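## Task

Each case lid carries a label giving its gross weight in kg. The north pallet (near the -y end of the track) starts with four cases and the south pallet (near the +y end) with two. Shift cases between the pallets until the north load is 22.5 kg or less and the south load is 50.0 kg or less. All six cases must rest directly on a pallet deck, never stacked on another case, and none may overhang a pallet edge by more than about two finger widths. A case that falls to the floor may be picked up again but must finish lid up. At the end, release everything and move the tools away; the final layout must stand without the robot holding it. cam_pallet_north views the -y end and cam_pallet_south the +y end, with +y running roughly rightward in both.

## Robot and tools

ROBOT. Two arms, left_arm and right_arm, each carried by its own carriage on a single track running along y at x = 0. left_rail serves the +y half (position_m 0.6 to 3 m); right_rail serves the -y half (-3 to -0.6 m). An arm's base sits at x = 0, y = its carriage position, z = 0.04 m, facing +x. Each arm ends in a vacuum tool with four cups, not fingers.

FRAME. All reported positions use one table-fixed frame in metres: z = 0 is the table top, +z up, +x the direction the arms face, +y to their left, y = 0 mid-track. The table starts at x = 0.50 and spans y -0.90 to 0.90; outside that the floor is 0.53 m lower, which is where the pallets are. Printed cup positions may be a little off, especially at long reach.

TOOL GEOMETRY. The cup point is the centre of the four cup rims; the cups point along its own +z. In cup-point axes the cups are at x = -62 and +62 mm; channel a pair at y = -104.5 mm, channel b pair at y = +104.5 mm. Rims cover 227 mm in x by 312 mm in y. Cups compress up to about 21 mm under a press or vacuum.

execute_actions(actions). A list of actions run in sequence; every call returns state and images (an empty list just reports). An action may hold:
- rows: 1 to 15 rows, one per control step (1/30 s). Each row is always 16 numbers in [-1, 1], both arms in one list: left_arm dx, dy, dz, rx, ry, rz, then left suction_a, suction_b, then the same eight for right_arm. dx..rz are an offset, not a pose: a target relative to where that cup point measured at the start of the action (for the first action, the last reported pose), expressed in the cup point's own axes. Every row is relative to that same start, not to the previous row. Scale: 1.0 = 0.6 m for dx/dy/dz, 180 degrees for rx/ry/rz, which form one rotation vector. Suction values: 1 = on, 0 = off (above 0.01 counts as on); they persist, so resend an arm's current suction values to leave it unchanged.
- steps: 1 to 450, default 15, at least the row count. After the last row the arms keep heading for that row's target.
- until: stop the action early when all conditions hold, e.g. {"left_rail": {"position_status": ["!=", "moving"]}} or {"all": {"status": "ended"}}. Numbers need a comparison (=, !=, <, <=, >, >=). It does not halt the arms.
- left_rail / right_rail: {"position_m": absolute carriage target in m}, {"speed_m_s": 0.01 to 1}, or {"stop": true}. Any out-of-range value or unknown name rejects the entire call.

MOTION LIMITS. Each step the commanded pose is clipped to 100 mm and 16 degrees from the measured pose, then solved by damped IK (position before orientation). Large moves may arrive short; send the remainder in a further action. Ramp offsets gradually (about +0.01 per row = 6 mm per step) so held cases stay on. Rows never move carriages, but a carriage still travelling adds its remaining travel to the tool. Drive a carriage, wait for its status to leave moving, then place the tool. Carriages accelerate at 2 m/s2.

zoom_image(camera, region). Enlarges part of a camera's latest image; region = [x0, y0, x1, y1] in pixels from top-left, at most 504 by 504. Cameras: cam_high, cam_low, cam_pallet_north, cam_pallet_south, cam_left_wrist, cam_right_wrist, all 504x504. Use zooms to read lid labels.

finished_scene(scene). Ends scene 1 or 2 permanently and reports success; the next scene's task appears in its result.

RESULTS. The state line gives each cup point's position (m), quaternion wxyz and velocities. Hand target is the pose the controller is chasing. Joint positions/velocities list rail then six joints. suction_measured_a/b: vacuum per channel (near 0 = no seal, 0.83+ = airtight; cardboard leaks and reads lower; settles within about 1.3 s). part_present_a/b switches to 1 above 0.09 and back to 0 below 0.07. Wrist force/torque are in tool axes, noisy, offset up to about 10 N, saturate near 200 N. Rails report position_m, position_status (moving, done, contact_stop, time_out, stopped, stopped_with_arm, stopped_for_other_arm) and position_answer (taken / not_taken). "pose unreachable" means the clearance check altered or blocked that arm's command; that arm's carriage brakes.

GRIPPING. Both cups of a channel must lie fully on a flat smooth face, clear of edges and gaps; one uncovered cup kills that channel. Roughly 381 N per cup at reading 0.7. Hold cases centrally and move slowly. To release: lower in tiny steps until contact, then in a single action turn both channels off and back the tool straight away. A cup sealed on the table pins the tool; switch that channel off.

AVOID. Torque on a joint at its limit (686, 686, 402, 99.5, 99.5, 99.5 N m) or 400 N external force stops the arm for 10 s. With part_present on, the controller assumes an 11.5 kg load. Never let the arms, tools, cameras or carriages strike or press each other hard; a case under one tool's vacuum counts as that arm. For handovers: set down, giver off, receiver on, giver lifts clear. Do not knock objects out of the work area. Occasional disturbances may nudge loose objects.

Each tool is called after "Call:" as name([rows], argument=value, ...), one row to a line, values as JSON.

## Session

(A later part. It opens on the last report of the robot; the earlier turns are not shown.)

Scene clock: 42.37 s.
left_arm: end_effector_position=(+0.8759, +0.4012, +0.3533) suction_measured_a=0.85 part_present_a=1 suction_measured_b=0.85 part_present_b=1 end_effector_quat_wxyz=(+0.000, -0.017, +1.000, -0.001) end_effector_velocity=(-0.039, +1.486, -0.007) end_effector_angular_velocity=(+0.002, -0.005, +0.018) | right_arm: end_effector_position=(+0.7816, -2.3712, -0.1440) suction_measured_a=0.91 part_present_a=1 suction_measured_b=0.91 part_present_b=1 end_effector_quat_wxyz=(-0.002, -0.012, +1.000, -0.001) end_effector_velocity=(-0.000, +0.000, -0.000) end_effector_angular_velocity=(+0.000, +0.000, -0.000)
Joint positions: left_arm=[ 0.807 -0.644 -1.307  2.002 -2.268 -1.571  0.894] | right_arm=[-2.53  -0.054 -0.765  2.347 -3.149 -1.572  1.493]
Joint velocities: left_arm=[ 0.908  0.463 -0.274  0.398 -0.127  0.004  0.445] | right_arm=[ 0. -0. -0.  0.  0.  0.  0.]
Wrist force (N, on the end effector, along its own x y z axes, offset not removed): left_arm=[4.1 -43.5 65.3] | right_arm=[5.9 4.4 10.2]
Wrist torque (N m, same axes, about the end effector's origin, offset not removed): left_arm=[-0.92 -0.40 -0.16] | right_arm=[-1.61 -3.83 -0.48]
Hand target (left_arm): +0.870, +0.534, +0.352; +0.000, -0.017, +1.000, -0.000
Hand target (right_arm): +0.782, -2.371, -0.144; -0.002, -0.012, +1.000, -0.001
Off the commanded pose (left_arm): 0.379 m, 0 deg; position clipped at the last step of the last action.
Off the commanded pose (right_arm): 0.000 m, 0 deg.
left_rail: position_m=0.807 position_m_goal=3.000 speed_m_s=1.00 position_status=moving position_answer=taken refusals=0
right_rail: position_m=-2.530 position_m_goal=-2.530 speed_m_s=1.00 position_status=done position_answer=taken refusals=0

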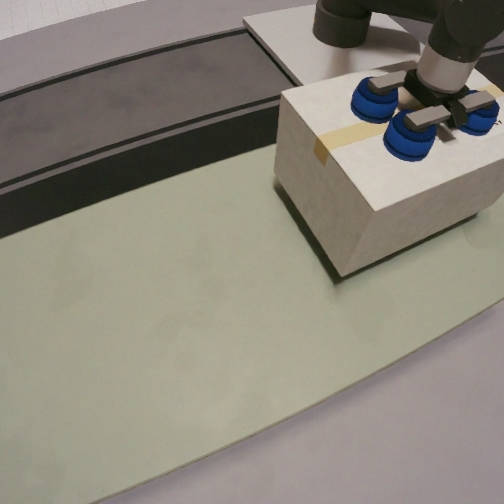

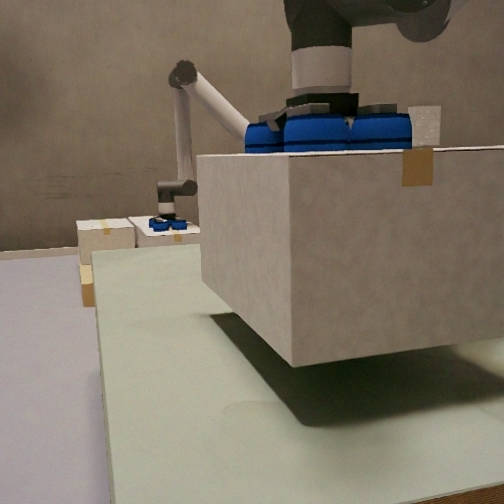

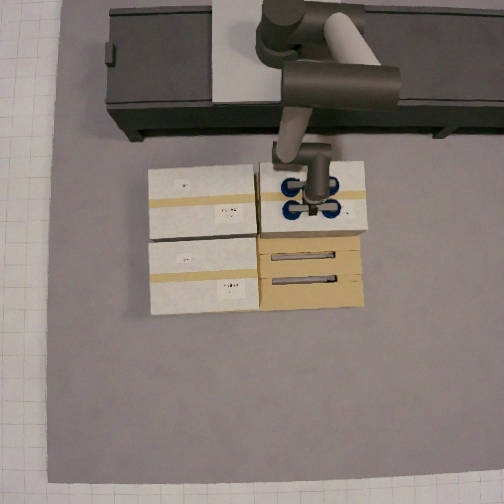

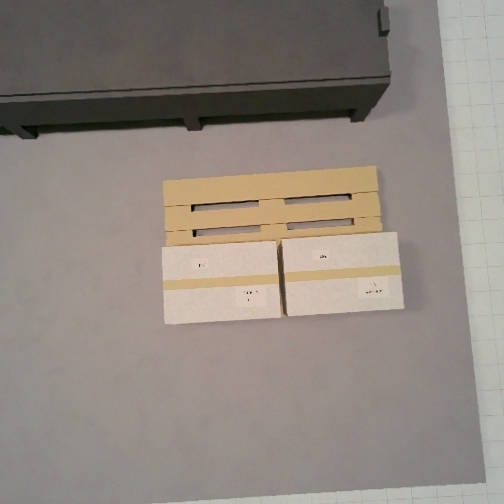

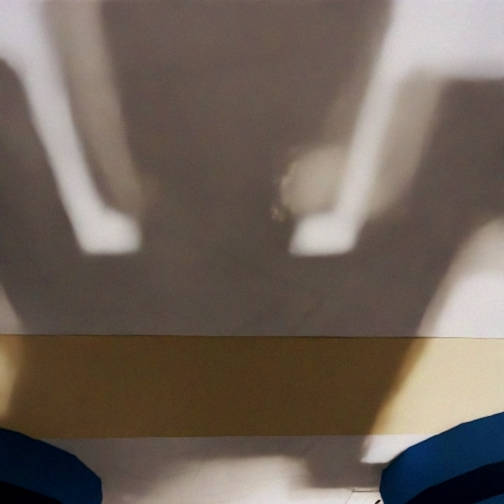

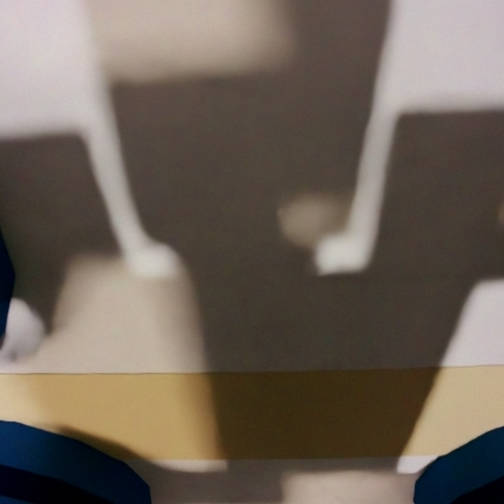

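Call:
execute_actions([
  {"rows":[[0.03,0.3,0,0,0,0,1,1,0,0,-0.005,0,0,0,1,1],[0.03,0.3,0,0,0,0,1,1,0,0,-0.012,0,0,0,1,1],[0.03,0.35,0,0,0,0,1,1,0,0,-0.022,0,0,0,1,1],[0.03,0.4,0,0,0,0,1,1,0,0,-0.035,0,0,0,1,1],[0.03,0.5,0,0,0,0,1,1,0,0,-0.05,0,0,0,1,1],[0.03,0.6,0,0,0,0,1,1,0,0,-0.07,0,0,0,1,1],[0.03,0.877,0,0,0,0,1,1,0,0,-0.095,0,0,0,1,1],[0.03,0.877,0,0,0,0,1,1,0,0,-0.125,0,0,0,1,1],[0.03,0.877,0,0,0,0,1,1,0,0,-0.16,0,0,0,1,1],[0.03,0.877,0,0,0,0,1,1,0,0,-0.2,0,0,0,1,1],[0.03,0.877,0,0,0,0,1,1,0,0,-0.25,0,0,0,1,1],[0.03,0.877,0.17,0,0,0,1,1,0,0,-0.77,0,0,0,1,1]],"steps":42,"right_rail":{"position_m":-2.53}},
  {"rows":[[0,0,0,0,0,0,1,1,0,0.02,0,0,0,0,1,1],[0,0,0,0,0,0,1,1,0,0.05,0,0,0,0,1,1],[0,0,0,0,0,0,1,1,-0.02,0.09,0,0,0,0,1,1],[0,0,0,0,0,0,1,1,-0.04,0.14,0,0,0,0,1,1],[0,0,0,0,0,0,1,1,-0.19,0.7,0,0,0,0.008,1,1]],"steps":30,"right_rail":{"position_m":-0.6}},
])

Call:
zoom_image(camera="cam_pallet_south", region=[150, 120, 430, 330])

Scene clock: 46.97 s.
left_arm: end_effector_position=(+0.8417, +3.1197, +0.2521) suction_measured_a=0.85 part_present_a=1 suction_measured_b=0.85 part_present_b=1 end_effector_quat_wxyz=(+0.001, -0.017, +1.000, -0.000) end_effector_velocity=(+0.000, +0.000, +0.000) end_effector_angular_velocity=(-0.000, -0.000, -0.000) | right_arm: end_effector_position=(+0.8838, -1.2450, +0.3153) suction_measured_a=0.91 part_present_a=1 suction_measured_b=0.91 part_present_b=1 end_effector_quat_wxyz=(-0.002, -0.000, +1.000, -0.001) end_effector_velocity=(+0.033, +1.042, -0.004) end_effector_angular_velocity=(-0.009, +0.010, -0.008)
Joint positions: left_arm=[ 3.    -0.097 -1.32   2.221 -2.474 -1.571  1.44 ] | right_arm=[-1.824  0.389 -1.186  1.89  -2.271 -1.571  1.959]
Joint velocities: left_arm=[ 0.  0. -0.  0. -0. -0.  0.] | right_arm=[ 0.999  0.028  0.055 -0.082  0.04  -0.004  0.036]
Wrist force (N, on the end effector, along its own x y z axes, offset not removed): left_arm=[3.4 1.8 59.5] | right_arm=[-6.8 13.6 10.6]
Wrist torque (N m, same axes, about the end effector's origin, offset not removed): left_arm=[-4.17 -0.38 -0.20] | right_arm=[-2.15 -3.69 -0.49]
Hand target (left_arm): +0.842, +3.120, +0.252; +0.001, -0.017, +1.000, -0.000
Hand target (right_arm): +0.886, -1.181, +0.315; -0.002, +0.000, +1.000, -0.001
Off the commanded pose (left_arm): 0.000 m, 0 deg.
Off the commanded pose (right_arm): 0.005 m, 0 deg.
left_rail: position_m=3.000 position_m_goal=3.000 speed_m_s=1.00 position_status=done position_answer=taken refusals=0
right_rail: position_m=-1.824 position_m_goal=-0.600 speed_m_s=1.00 position_status=moving position_answer=taken refusals=0

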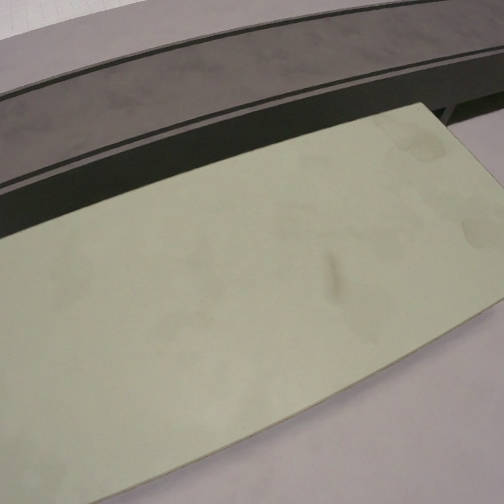

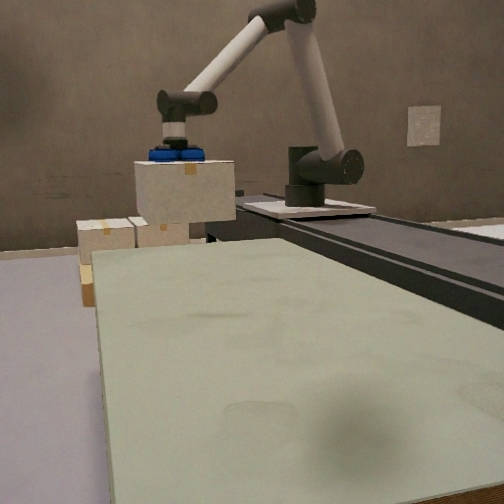

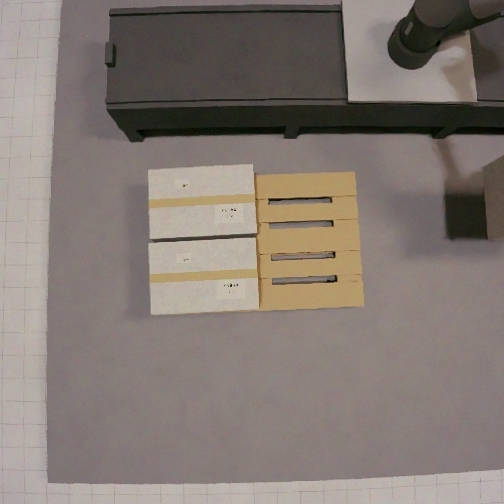

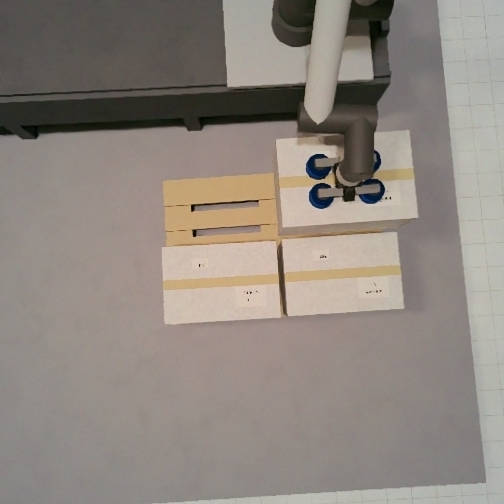

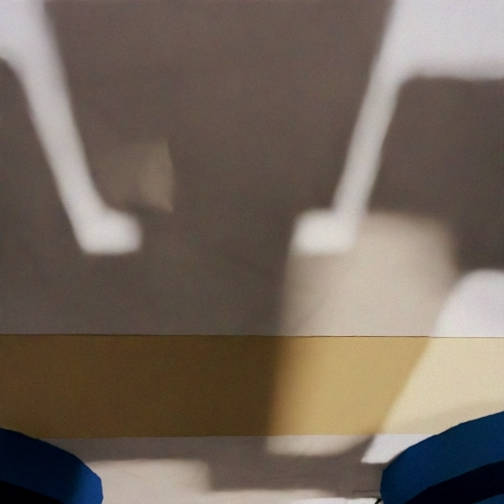

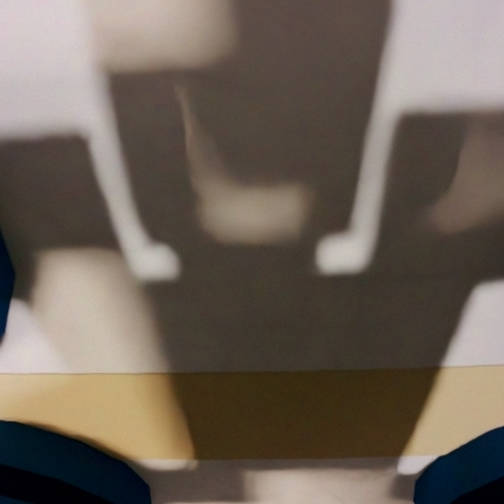

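Region (150, 120, 430, 330) of cam_pallet_south's 504x504 image, scaled by 1.800, with more detail than that image has; it fills the top 378 rows of this view, and the rest is white.

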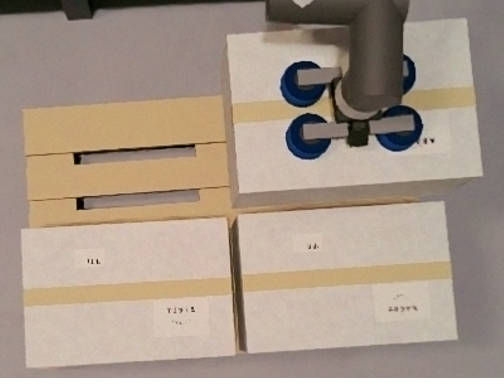

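Call:
execute_actions([
  {"rows":[[0.01,0,0,0,0,0,1,1,0,0,0.01,0,0,0,1,1],[0.025,0,0.01,0,0,0,1,1,0,0,0.02,0,0,0,1,1],[0.025,0,0.025,0,0,0,1,1,0,0,0.035,0,0,0,1,1],[0.025,0,0.05,0,0,0,1,1,0,0,0.05,0,0,0,1,1],[0.025,0,0.08,0,0,0,1,1,0,0,0.07,0,0,0,1,1],[0.025,0,0.12,0,0,0,1,1,0,0,0.09,0,0,0,1,1],[0.025,0,0.16,0,0,0,1,1,0,0,0.105,0,0,0,1,1],[0.025,0,0.52,0,0,0,1,1,0,0,0.105,0,0,0,1,1]],"steps":32},
])

Call:
zoom_image(camera="cam_pallet_south", region=[150, 120, 430, 330])

Scene clock: 50.27 s.
left_arm: end_effector_position=(+0.8269, +3.1196, -0.0595) suction_measured_a=0.85 part_present_a=1 suction_measured_b=0.85 part_present_b=1 end_effector_quat_wxyz=(+0.001, -0.017, +1.000, -0.000) end_effector_velocity=(+0.003, +0.001, -0.006) end_effector_angular_velocity=(-0.000, -0.002, +0.000) | right_arm: end_effector_position=(+0.8836, -0.0210, +0.2524) suction_measured_a=0.91 part_present_a=1 suction_measured_b=0.91 part_present_b=1 end_effector_quat_wxyz=(-0.001, -0.000, +1.000, -0.001) end_effector_velocity=(-0.000, -0.000, -0.000) end_effector_angular_velocity=(-0.000, +0.000, +0.000)
Joint positions: left_arm=[ 3.    -0.099 -0.894  2.312 -2.991 -1.571  1.438] | right_arm=[-0.6    0.389 -1.134  1.922 -2.355 -1.571  1.959]
Joint velocities: left_arm=[ 0.     0.001  0.01  -0.004 -0.008  0.     0.001] | right_arm=[ 0.  0.  0.  0. -0.  0. -0.]
Wrist force (N, on the end effector, along its own x y z axes, offset not removed): left_arm=[2.9 -0.5 61.1] | right_arm=[1.5 7.1 10.5]
Wrist torque (N m, same axes, about the end effector's origin, offset not removed): left_arm=[-4.33 -0.44 -0.17] | right_arm=[-0.98 -3.28 -0.47]
Hand target (left_arm): +0.827, +3.120, -0.060; +0.001, -0.017, +1.000, -0.000
Hand target (right_arm): +0.884, -0.021, +0.252; -0.002, -0.000, +1.000, -0.001
Off the commanded pose (left_arm): 0.001 m, 0 deg.
Off the commanded pose (right_arm): 0.000 m, 0 deg.
left_rail: position_m=3.000 position_m_goal=3.000 speed_m_s=1.00 position_status=done position_answer=taken refusals=0
right_rail: position_m=-0.600 position_m_goal=-0.600 speed_m_s=1.00 position_status=done position_answer=taken refusals=0

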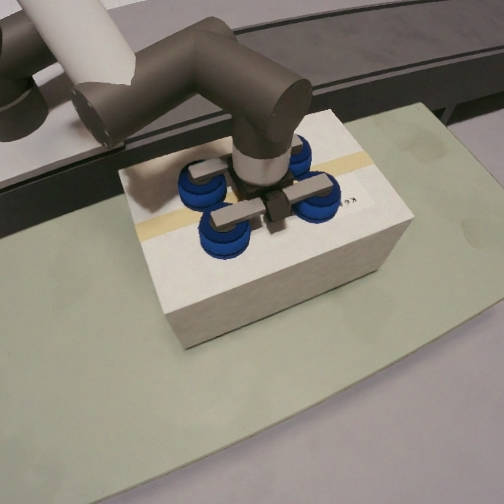

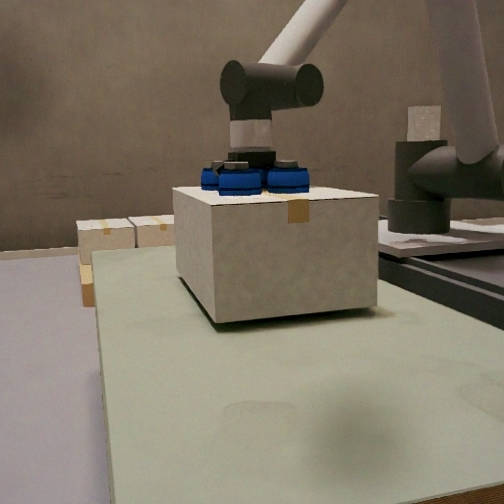

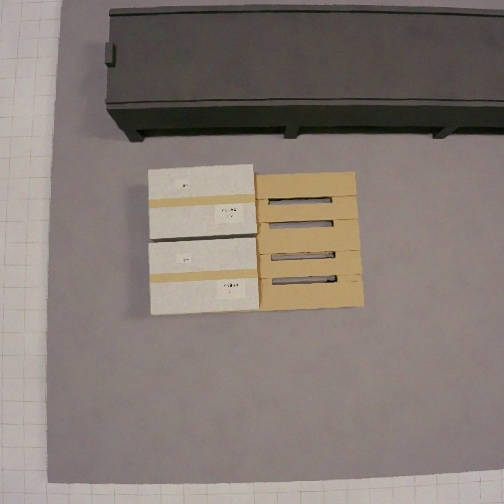

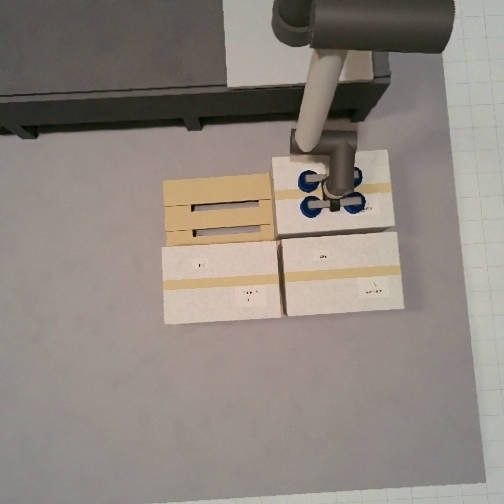

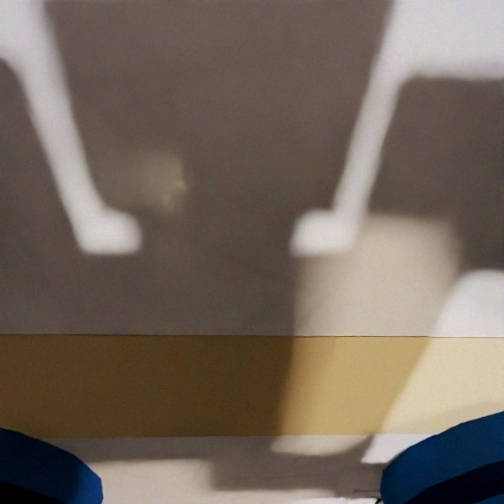

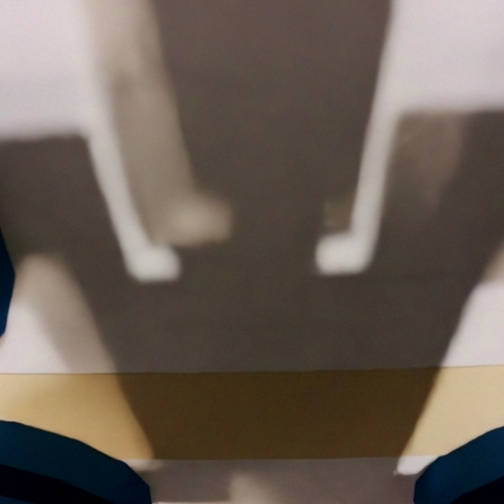

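Region (150, 120, 430, 330) of cam_pallet_south's 504x504 image, scaled by 1.800, with more detail than that image has; it fills the top 378 rows of this view, and the rest is white.

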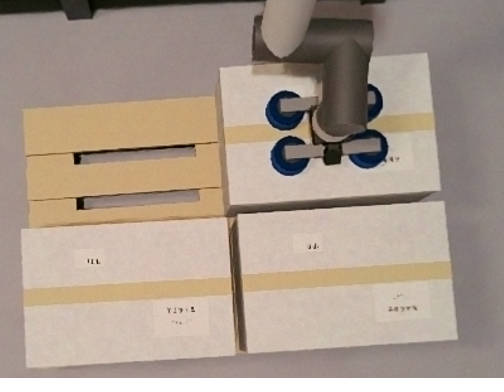

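Call:
execute_actions([
  {"rows":[[-0.005,0.02,0,0,0,0,1,1,0,0,0.008,0,0,0,1,1],[-0.012,0.04,0.01,0,0,0,1,1,0,0,0.016,0,0,0,1,1],[-0.012,0.04,0.03,0,0,0,1,1,0,0,0.024,0,0,0,1,1],[-0.012,0.04,0.05,0,0,0,1,1,0,0,0.024,0,0,0,1,1],[-0.012,0.04,0.075,0,0,0,1,1,0,0,0.024,0,0,0,1,1]],"steps":18},
])

Call:
zoom_image(camera="cam_pallet_south", region=[150, 120, 430, 330])

Scene clock: 52.13 s.
left_arm: end_effector_position=(+0.8334, +3.1439, -0.1043) suction_measured_a=0.85 part_present_a=1 suction_measured_b=0.85 part_present_b=1 end_effector_quat_wxyz=(+0.001, -0.017, +1.000, -0.000) end_effector_velocity=(+0.001, +0.000, -0.002) end_effector_angular_velocity=(-0.000, -0.000, -0.000) | right_arm: end_effector_position=(+0.8836, -0.0210, +0.2381) suction_measured_a=0.91 part_present_a=1 suction_measured_b=0.91 part_present_b=1 end_effector_quat_wxyz=(-0.001, -0.000, +1.000, -0.001) end_effector_velocity=(+0.000, -0.000, -0.000) end_effector_angular_velocity=(+0.000, -0.000, -0.000)
Joint positions: left_arm=[ 3.    -0.069 -0.823  2.29  -3.04  -1.571  1.469] | right_arm=[-0.6    0.389 -1.122  1.928 -2.374 -1.571  1.959]
Joint velocities: left_arm=[ 0.     0.001  0.004 -0.001 -0.003 -0.     0.001] | right_arm=[ 0. -0.  0.  0. -0.  0. -0.]
Wrist force (N, on the end effector, along its own x y z axes, offset not removed): left_arm=[5.0 -3.3 59.9] | right_arm=[-4.1 -0.1 8.6]
Wrist torque (N m, same axes, about the end effector's origin, offset not removed): left_arm=[-4.85 -0.66 -0.06] | right_arm=[-2.06 -2.41 -0.46]
Hand target (left_arm): +0.833, +3.144, -0.105; +0.001, -0.017, +1.000, -0.000
Hand target (right_arm): +0.884, -0.021, +0.238; -0.001, -0.000, +1.000, -0.001
Off the commanded pose (left_arm): 0.000 m, 0 deg.
Off the commanded pose (right_arm): 0.000 m, 0 deg.
left_rail: position_m=3.000 position_m_goal=3.000 speed_m_s=1.00 position_status=done position_answer=taken refusals=0
right_rail: position_m=-0.600 position_m_goal=-0.600 speed_m_s=1.00 position_status=done position_answer=taken refusals=0

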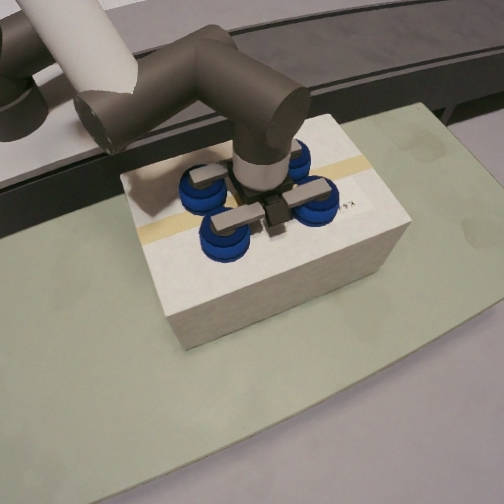

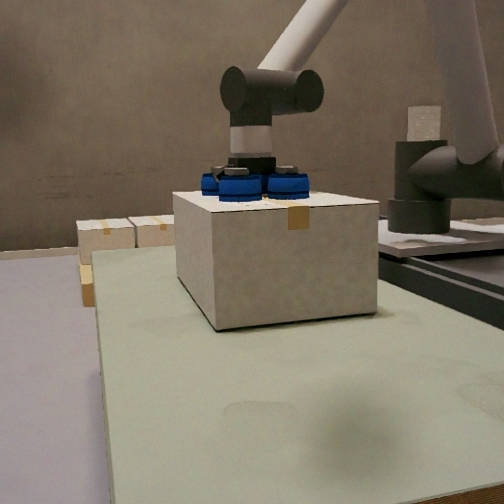

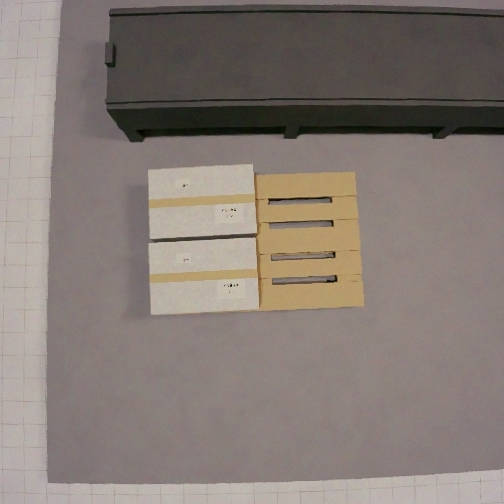

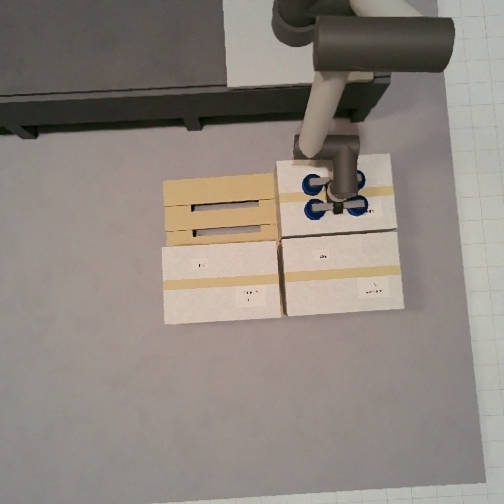

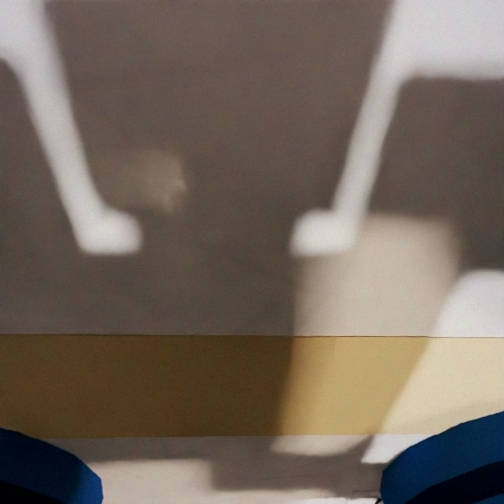

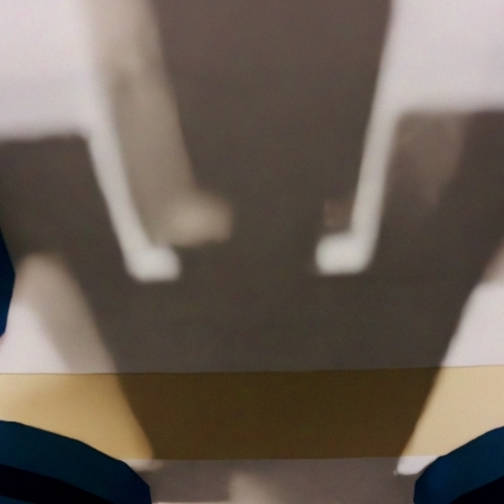

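Region (150, 120, 430, 330) of cam_pallet_south's 504x504 image, scaled by 1.800, with more detail than that image has; it fills the top 378 rows of this view, and the rest is white.

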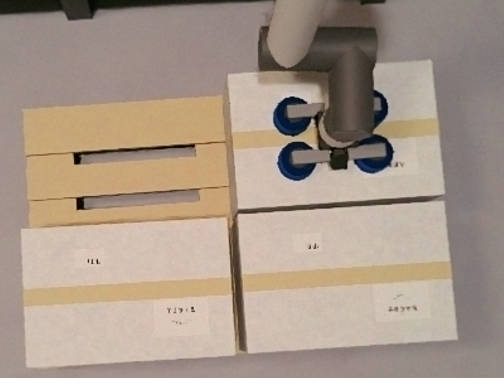

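Good. Lower further.

Call:
execute_actions([
  {"rows":[[0,0,0.005,0,0,0,1,1,0,0,0.003,0,0,0,1,1],[0,0,0.01,0,0,0,1,1,0,0,0.006,0,0,0,1,1],[0,0,0.016,0,0,0,1,1,0,0,0.006,0,0,0,1,1]],"steps":10},
])

Scene clock: 53.17 s.
left_arm: end_effector_position=(+0.8333, +3.1439, -0.1134) suction_measured_a=0.85 part_present_a=1 suction_measured_b=0.85 part_present_b=1 end_effector_quat_wxyz=(+0.001, -0.017, +1.000, -0.000) end_effector_velocity=(+0.000, -0.000, -0.007) end_effector_angular_velocity=(-0.000, -0.000, +0.000) | right_arm: end_effector_position=(+0.8836, -0.0210, +0.2346) suction_measured_a=0.91 part_present_a=1 suction_measured_b=0.91 part_present_b=1 end_effector_quat_wxyz=(-0.001, -0.000, +1.000, -0.001) end_effector_velocity=(+0.000, +0.000, -0.002) end_effector_angular_velocity=(+0.000, -0.001, +0.000)
Joint positions: left_arm=[ 3.    -0.069 -0.809  2.289 -3.053 -1.571  1.469] | right_arm=[-0.6    0.389 -1.119  1.929 -2.378 -1.571  1.959]
Joint velocities: left_arm=[ 0.    -0.     0.01  -0.002 -0.009 -0.    -0.   ] | right_arm=[ 0.    -0.     0.002  0.001 -0.003 -0.    -0.   ]
Wrist force (N, on the end effector, along its own x y z axes, offset not removed): left_arm=[5.8 0.3 63.1] | right_arm=[3.1 2.8 12.8]
Wrist torque (N m, same axes, about the end effector's origin, offset not removed): left_arm=[-4.33 -0.78 -0.17] | right_arm=[-1.58 -3.50 -0.43]
Hand target (left_arm): +0.833, +3.144, -0.114; +0.001, -0.017, +1.000, -0.000
Hand target (right_arm): +0.884, -0.021, +0.234; -0.001, -0.000, +1.000, -0.001
Off the commanded pose (left_arm): 0.000 m, 0 deg.
Off the commanded pose (right_arm): 0.000 m, 0 deg.
left_rail: position_m=3.000 position_m_goal=3.000 speed_m_s=1.00 position_status=done position_answer=taken refusals=0
right_rail: position_m=-0.600 position_m_goal=-0.600 speed_m_s=1.00 position_status=done position_answer=taken refusals=0

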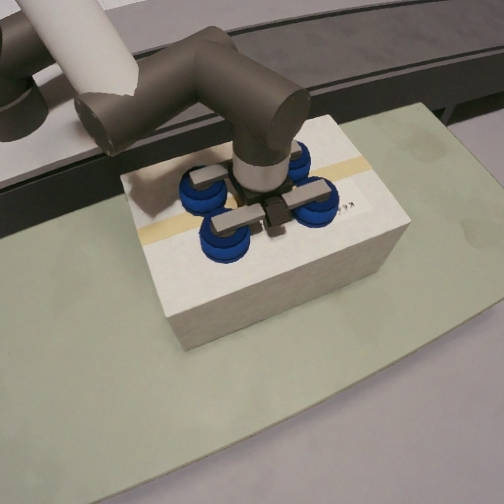

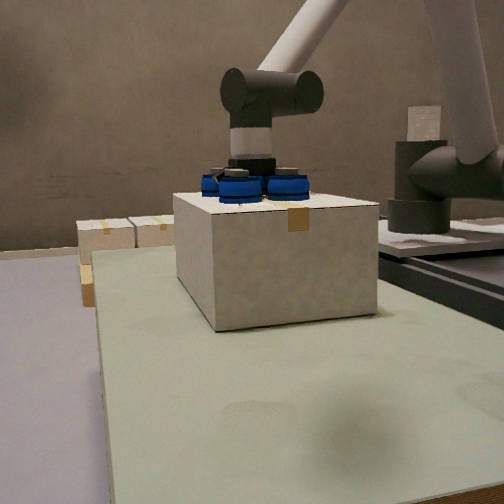

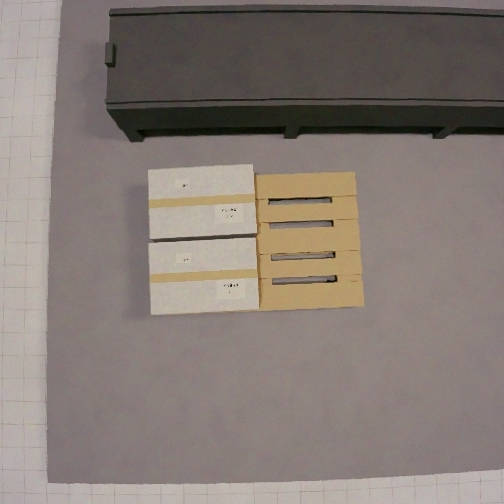

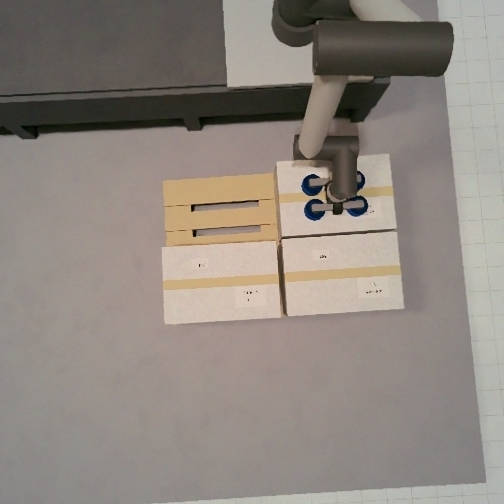

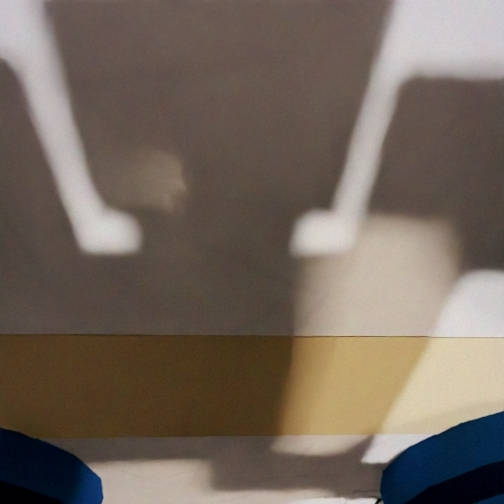

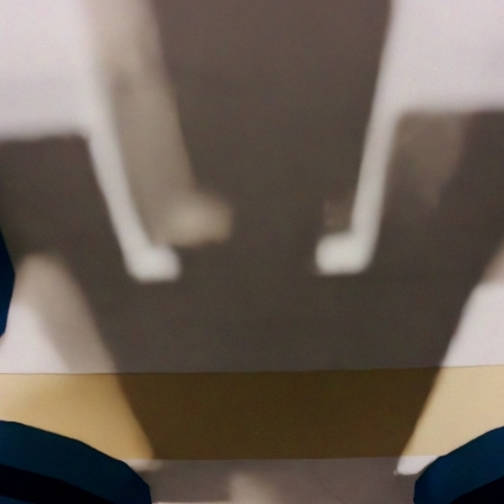

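Call:
execute_actions([
  {"rows":[[0,0,0.004,0,0,0,1,1,0,0,0.003,0,0,0,1,1],[0,0,0.008,0,0,0,1,1,0,0,0.006,0,0,0,1,1]],"steps":9},
])

Scene clock: 53.90 s.
left_arm: end_effector_position=(+0.8336, +3.1439, -0.1175) suction_measured_a=0.85 part_present_a=1 suction_measured_b=0.85 part_present_b=1 end_effector_quat_wxyz=(+0.002, -0.017, +1.000, -0.000) end_effector_velocity=(-0.000, +0.000, -0.002) end_effector_angular_velocity=(-0.000, -0.000, +0.000) | right_arm: end_effector_position=(+0.8837, -0.0210, +0.2314) suction_measured_a=0.91 part_present_a=1 suction_measured_b=0.91 part_present_b=1 end_effector_quat_wxyz=(-0.001, -0.000, +1.000, -0.001) end_effector_velocity=(+0.001, +0.000, -0.002) end_effector_angular_velocity=(+0.001, -0.001, +0.000)
Joint positions: left_arm=[ 3.    -0.069 -0.803  2.288 -3.059 -1.571  1.469] | right_arm=[-0.6    0.389 -1.116  1.931 -2.383 -1.571  1.959]
Joint velocities: left_arm=[ 0.     0.     0.004 -0.    -0.004 -0.    -0.   ] | right_arm=[ 0.     0.     0.002  0.    -0.003  0.    -0.   ]
Wrist force (N, on the end effector, along its own x y z axes, offset not removed): left_arm=[81.1 27.0 -141.9] | right_arm=[7.7 -5.4 -10.5]
Wrist torque (N m, same axes, about the end effector's origin, offset not removed): left_arm=[21.74 -12.87 5.38] | right_arm=[-9.23 -6.53 -1.68]
Hand target (left_arm): +0.833, +3.144, -0.118; +0.001, -0.017, +1.000, -0.000
Hand target (right_arm): +0.884, -0.021, +0.231; -0.001, -0.000, +1.000, -0.001
Off the commanded pose (left_arm): 0.001 m, 0 deg.
Off the commanded pose (right_arm): 0.000 m, 0 deg.
left_rail: position_m=3.000 position_m_goal=3.000 speed_m_s=1.00 position_status=done position_answer=taken refusals=0
right_rail: position_m=-0.600 position_m_goal=-0.600 speed_m_s=1.00 position_status=done position_answer=taken refusals=0

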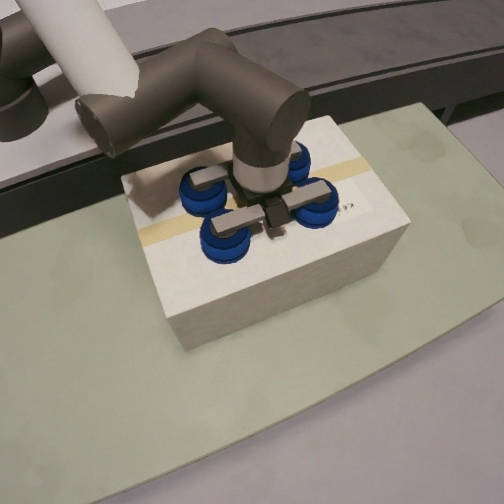

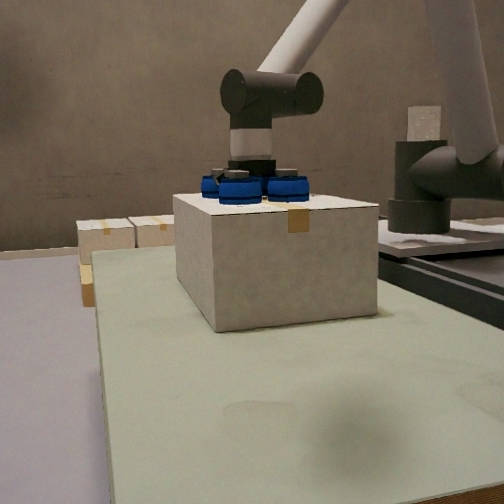

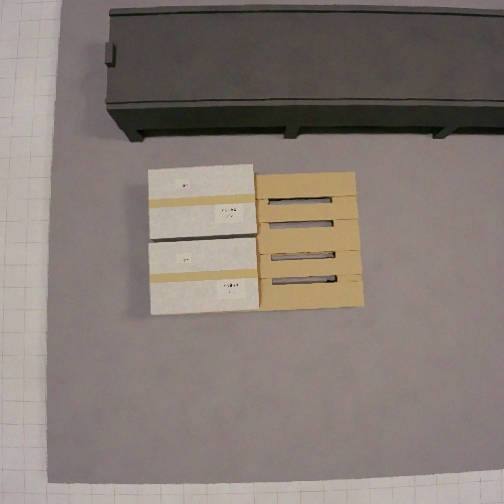

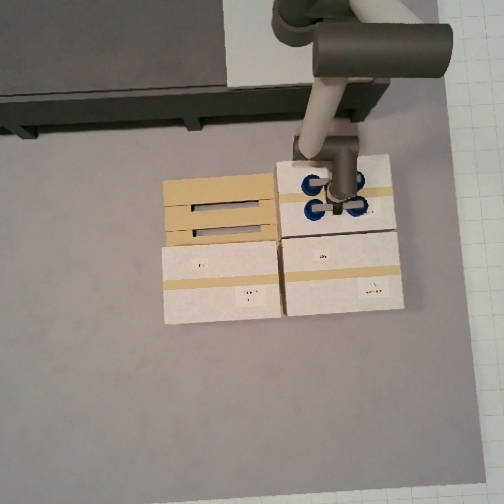

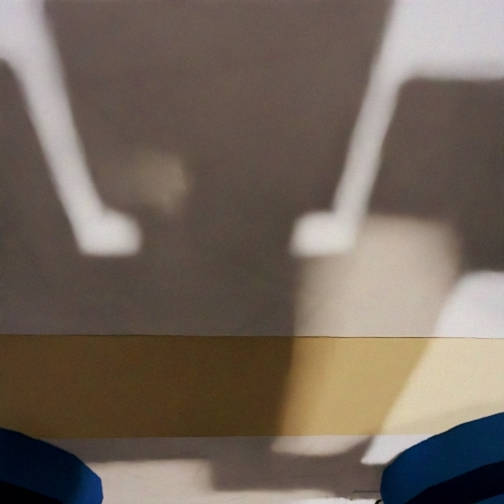

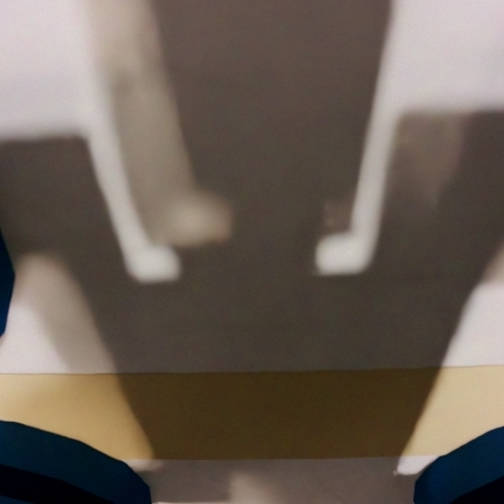

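Call:
execute_actions([
  {"rows":[[0,0,-0.005,0,0,0,0,0,0,0,-0.005,0,0,0,0,0],[0,0,-0.01,0,0,0,0,0,0,0,-0.01,0,0,0,0,0],[0,0,-0.015,0,0,0,0,0,0,0,-0.015,0,0,0,0,0],[0,0,-0.02,0,0,0,0,0,0,0,-0.02,0,0,0,0,0],[0,0,-0.025,0,0,0,0,0,0,0,-0.025,0,0,0,0,0],[0,0,-0.03,0,0,0,0,0,0,0,-0.03,0,0,0,0,0],[0,0,-0.04,0,0,0,0,0,0,0,-0.04,0,0,0,0,0],[0,0,-0.06,0,0,0,0,0,0,0,-0.06,0,0,0,0,0],[0,0,-0.13,0,0,0.011,0,0,0,0,-0.13,0,0,0,0,0]],"steps":18},
  {"rows":[[-0.084,-0.3,-0.6,0,0,0,0,0,0,-0.9,0,0,0,0,0,0]],"steps":36,"left_rail":{"position_m":0.6},"right_rail":{"position_m":-2.0}},
  {"rows":[[0,-0.975,0,0,0,0,0,0,0,0,0,0,0,0,0,0]],"steps":90,"until":{"all":{"status":"ended"}}},
])

Scene clock: 65.47 s.
left_arm: end_effector_position=(+0.8390, +3.1433, -0.1075) suction_measured_a=0.00 part_present_a=0 suction_measured_b=0.00 part_present_b=0 end_effector_quat_wxyz=(+0.013, -0.016, +1.000, -0.002) end_effector_velocity=(+0.000, +0.000, +0.000) end_effector_angular_velocity=(-0.000, -0.000, +0.000) | right_arm: end_effector_position=(+0.8834, -0.5589, +0.3082) suction_measured_a=0.00 part_present_a=0 suction_measured_b=0.00 part_present_b=0 end_effector_quat_wxyz=(-0.001, +0.000, +1.000, -0.000) end_effector_velocity=(+0.000, -0.000, -0.000) end_effector_angular_velocity=(+0.000, +0.000, -0.000)
Joint positions: left_arm=[ 3.    -0.069 -0.812  2.291 -3.076 -1.572  1.469] | right_arm=[-0.6   -0.183 -1.346  2.141 -2.363 -1.572  1.389]
Joint velocities: left_arm=[ 0.  0. -0.  0. -0. -0. -0.] | right_arm=[ 0. -0.  0. -0.  0.  0.  0.]
Wrist force (N, on the end effector, along its own x y z axes, offset not removed): left_arm=[100.2 0.0 -200.0] | right_arm=[-0.9 -2.8 -4.3]
Wrist torque (N m, same axes, about the end effector's origin, offset not removed): left_arm=[-0.64 -2.58 -1.03] | right_arm=[-0.55 -0.49 -0.65]
Hand target (left_arm): +0.839, +3.143, -0.108; +0.013, -0.016, +1.000, -0.002
Hand target (right_arm): +0.883, -0.559, +0.308; -0.001, +0.000, +1.000, -0.000
Off the commanded pose (left_arm): 0.585 m, 0 deg.
Off the commanded pose (right_arm): 0.000 m, 0 deg.
FORCE FAULT: contact force on the left arm reached its limit, and that arm stopped for 10 seconds. The contact can be on any part of that arm, not only on its tool. That arm's remaining commands of this call were not run. That arm holds still and accepts commands again. Move the arm away from the contact; if what it grips holds it there, let go first. Pushing or pulling that hard again can fault the arm again.
left_rail: position_m=3.000 position_m_goal=3.000 speed_m_s=1.00 position_status=stopped_with_arm position_answer=taken refusals=0
right_rail: position_m=-0.600 position_m_goal=-0.600 speed_m_s=1.00 position_status=stopped_for_other_arm position_answer=taken refusals=0

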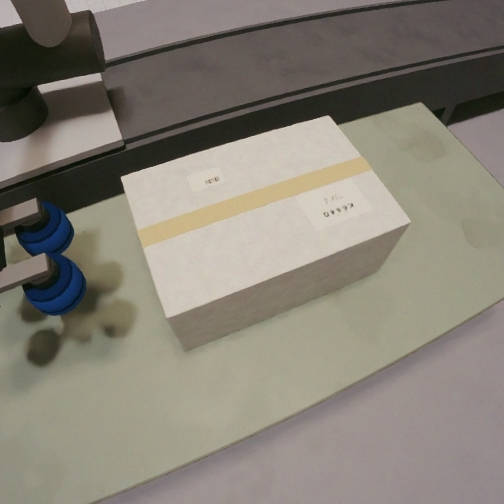

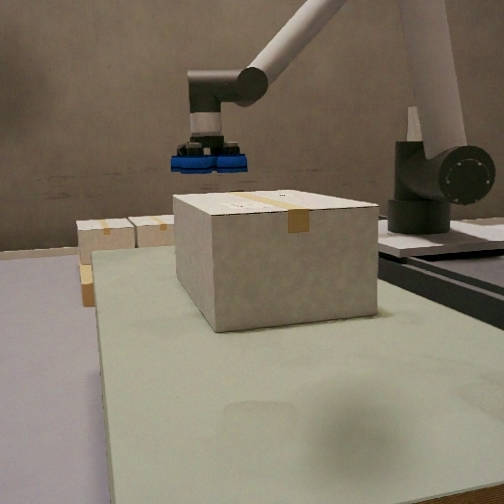

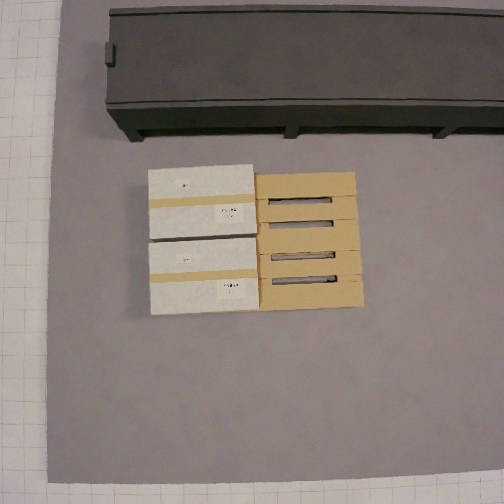

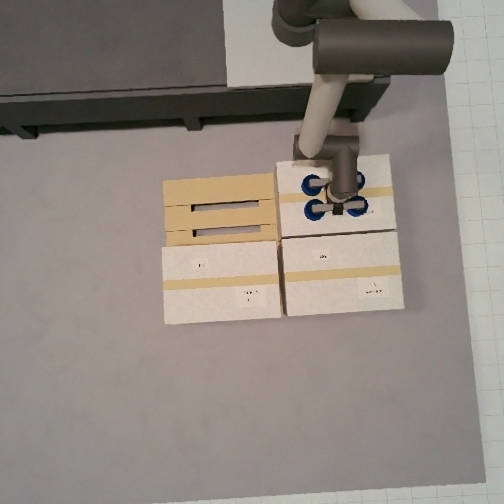

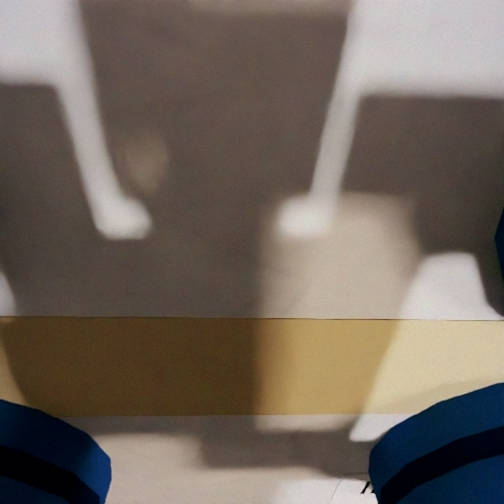

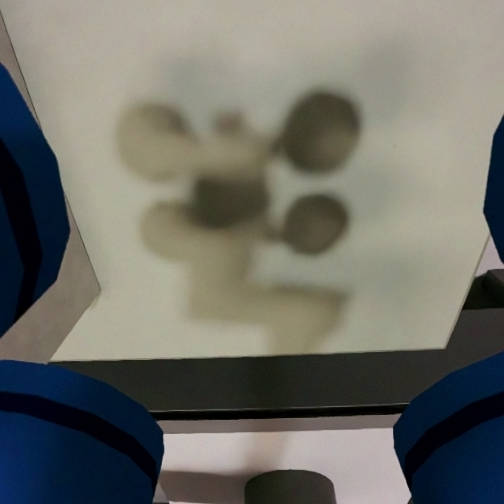

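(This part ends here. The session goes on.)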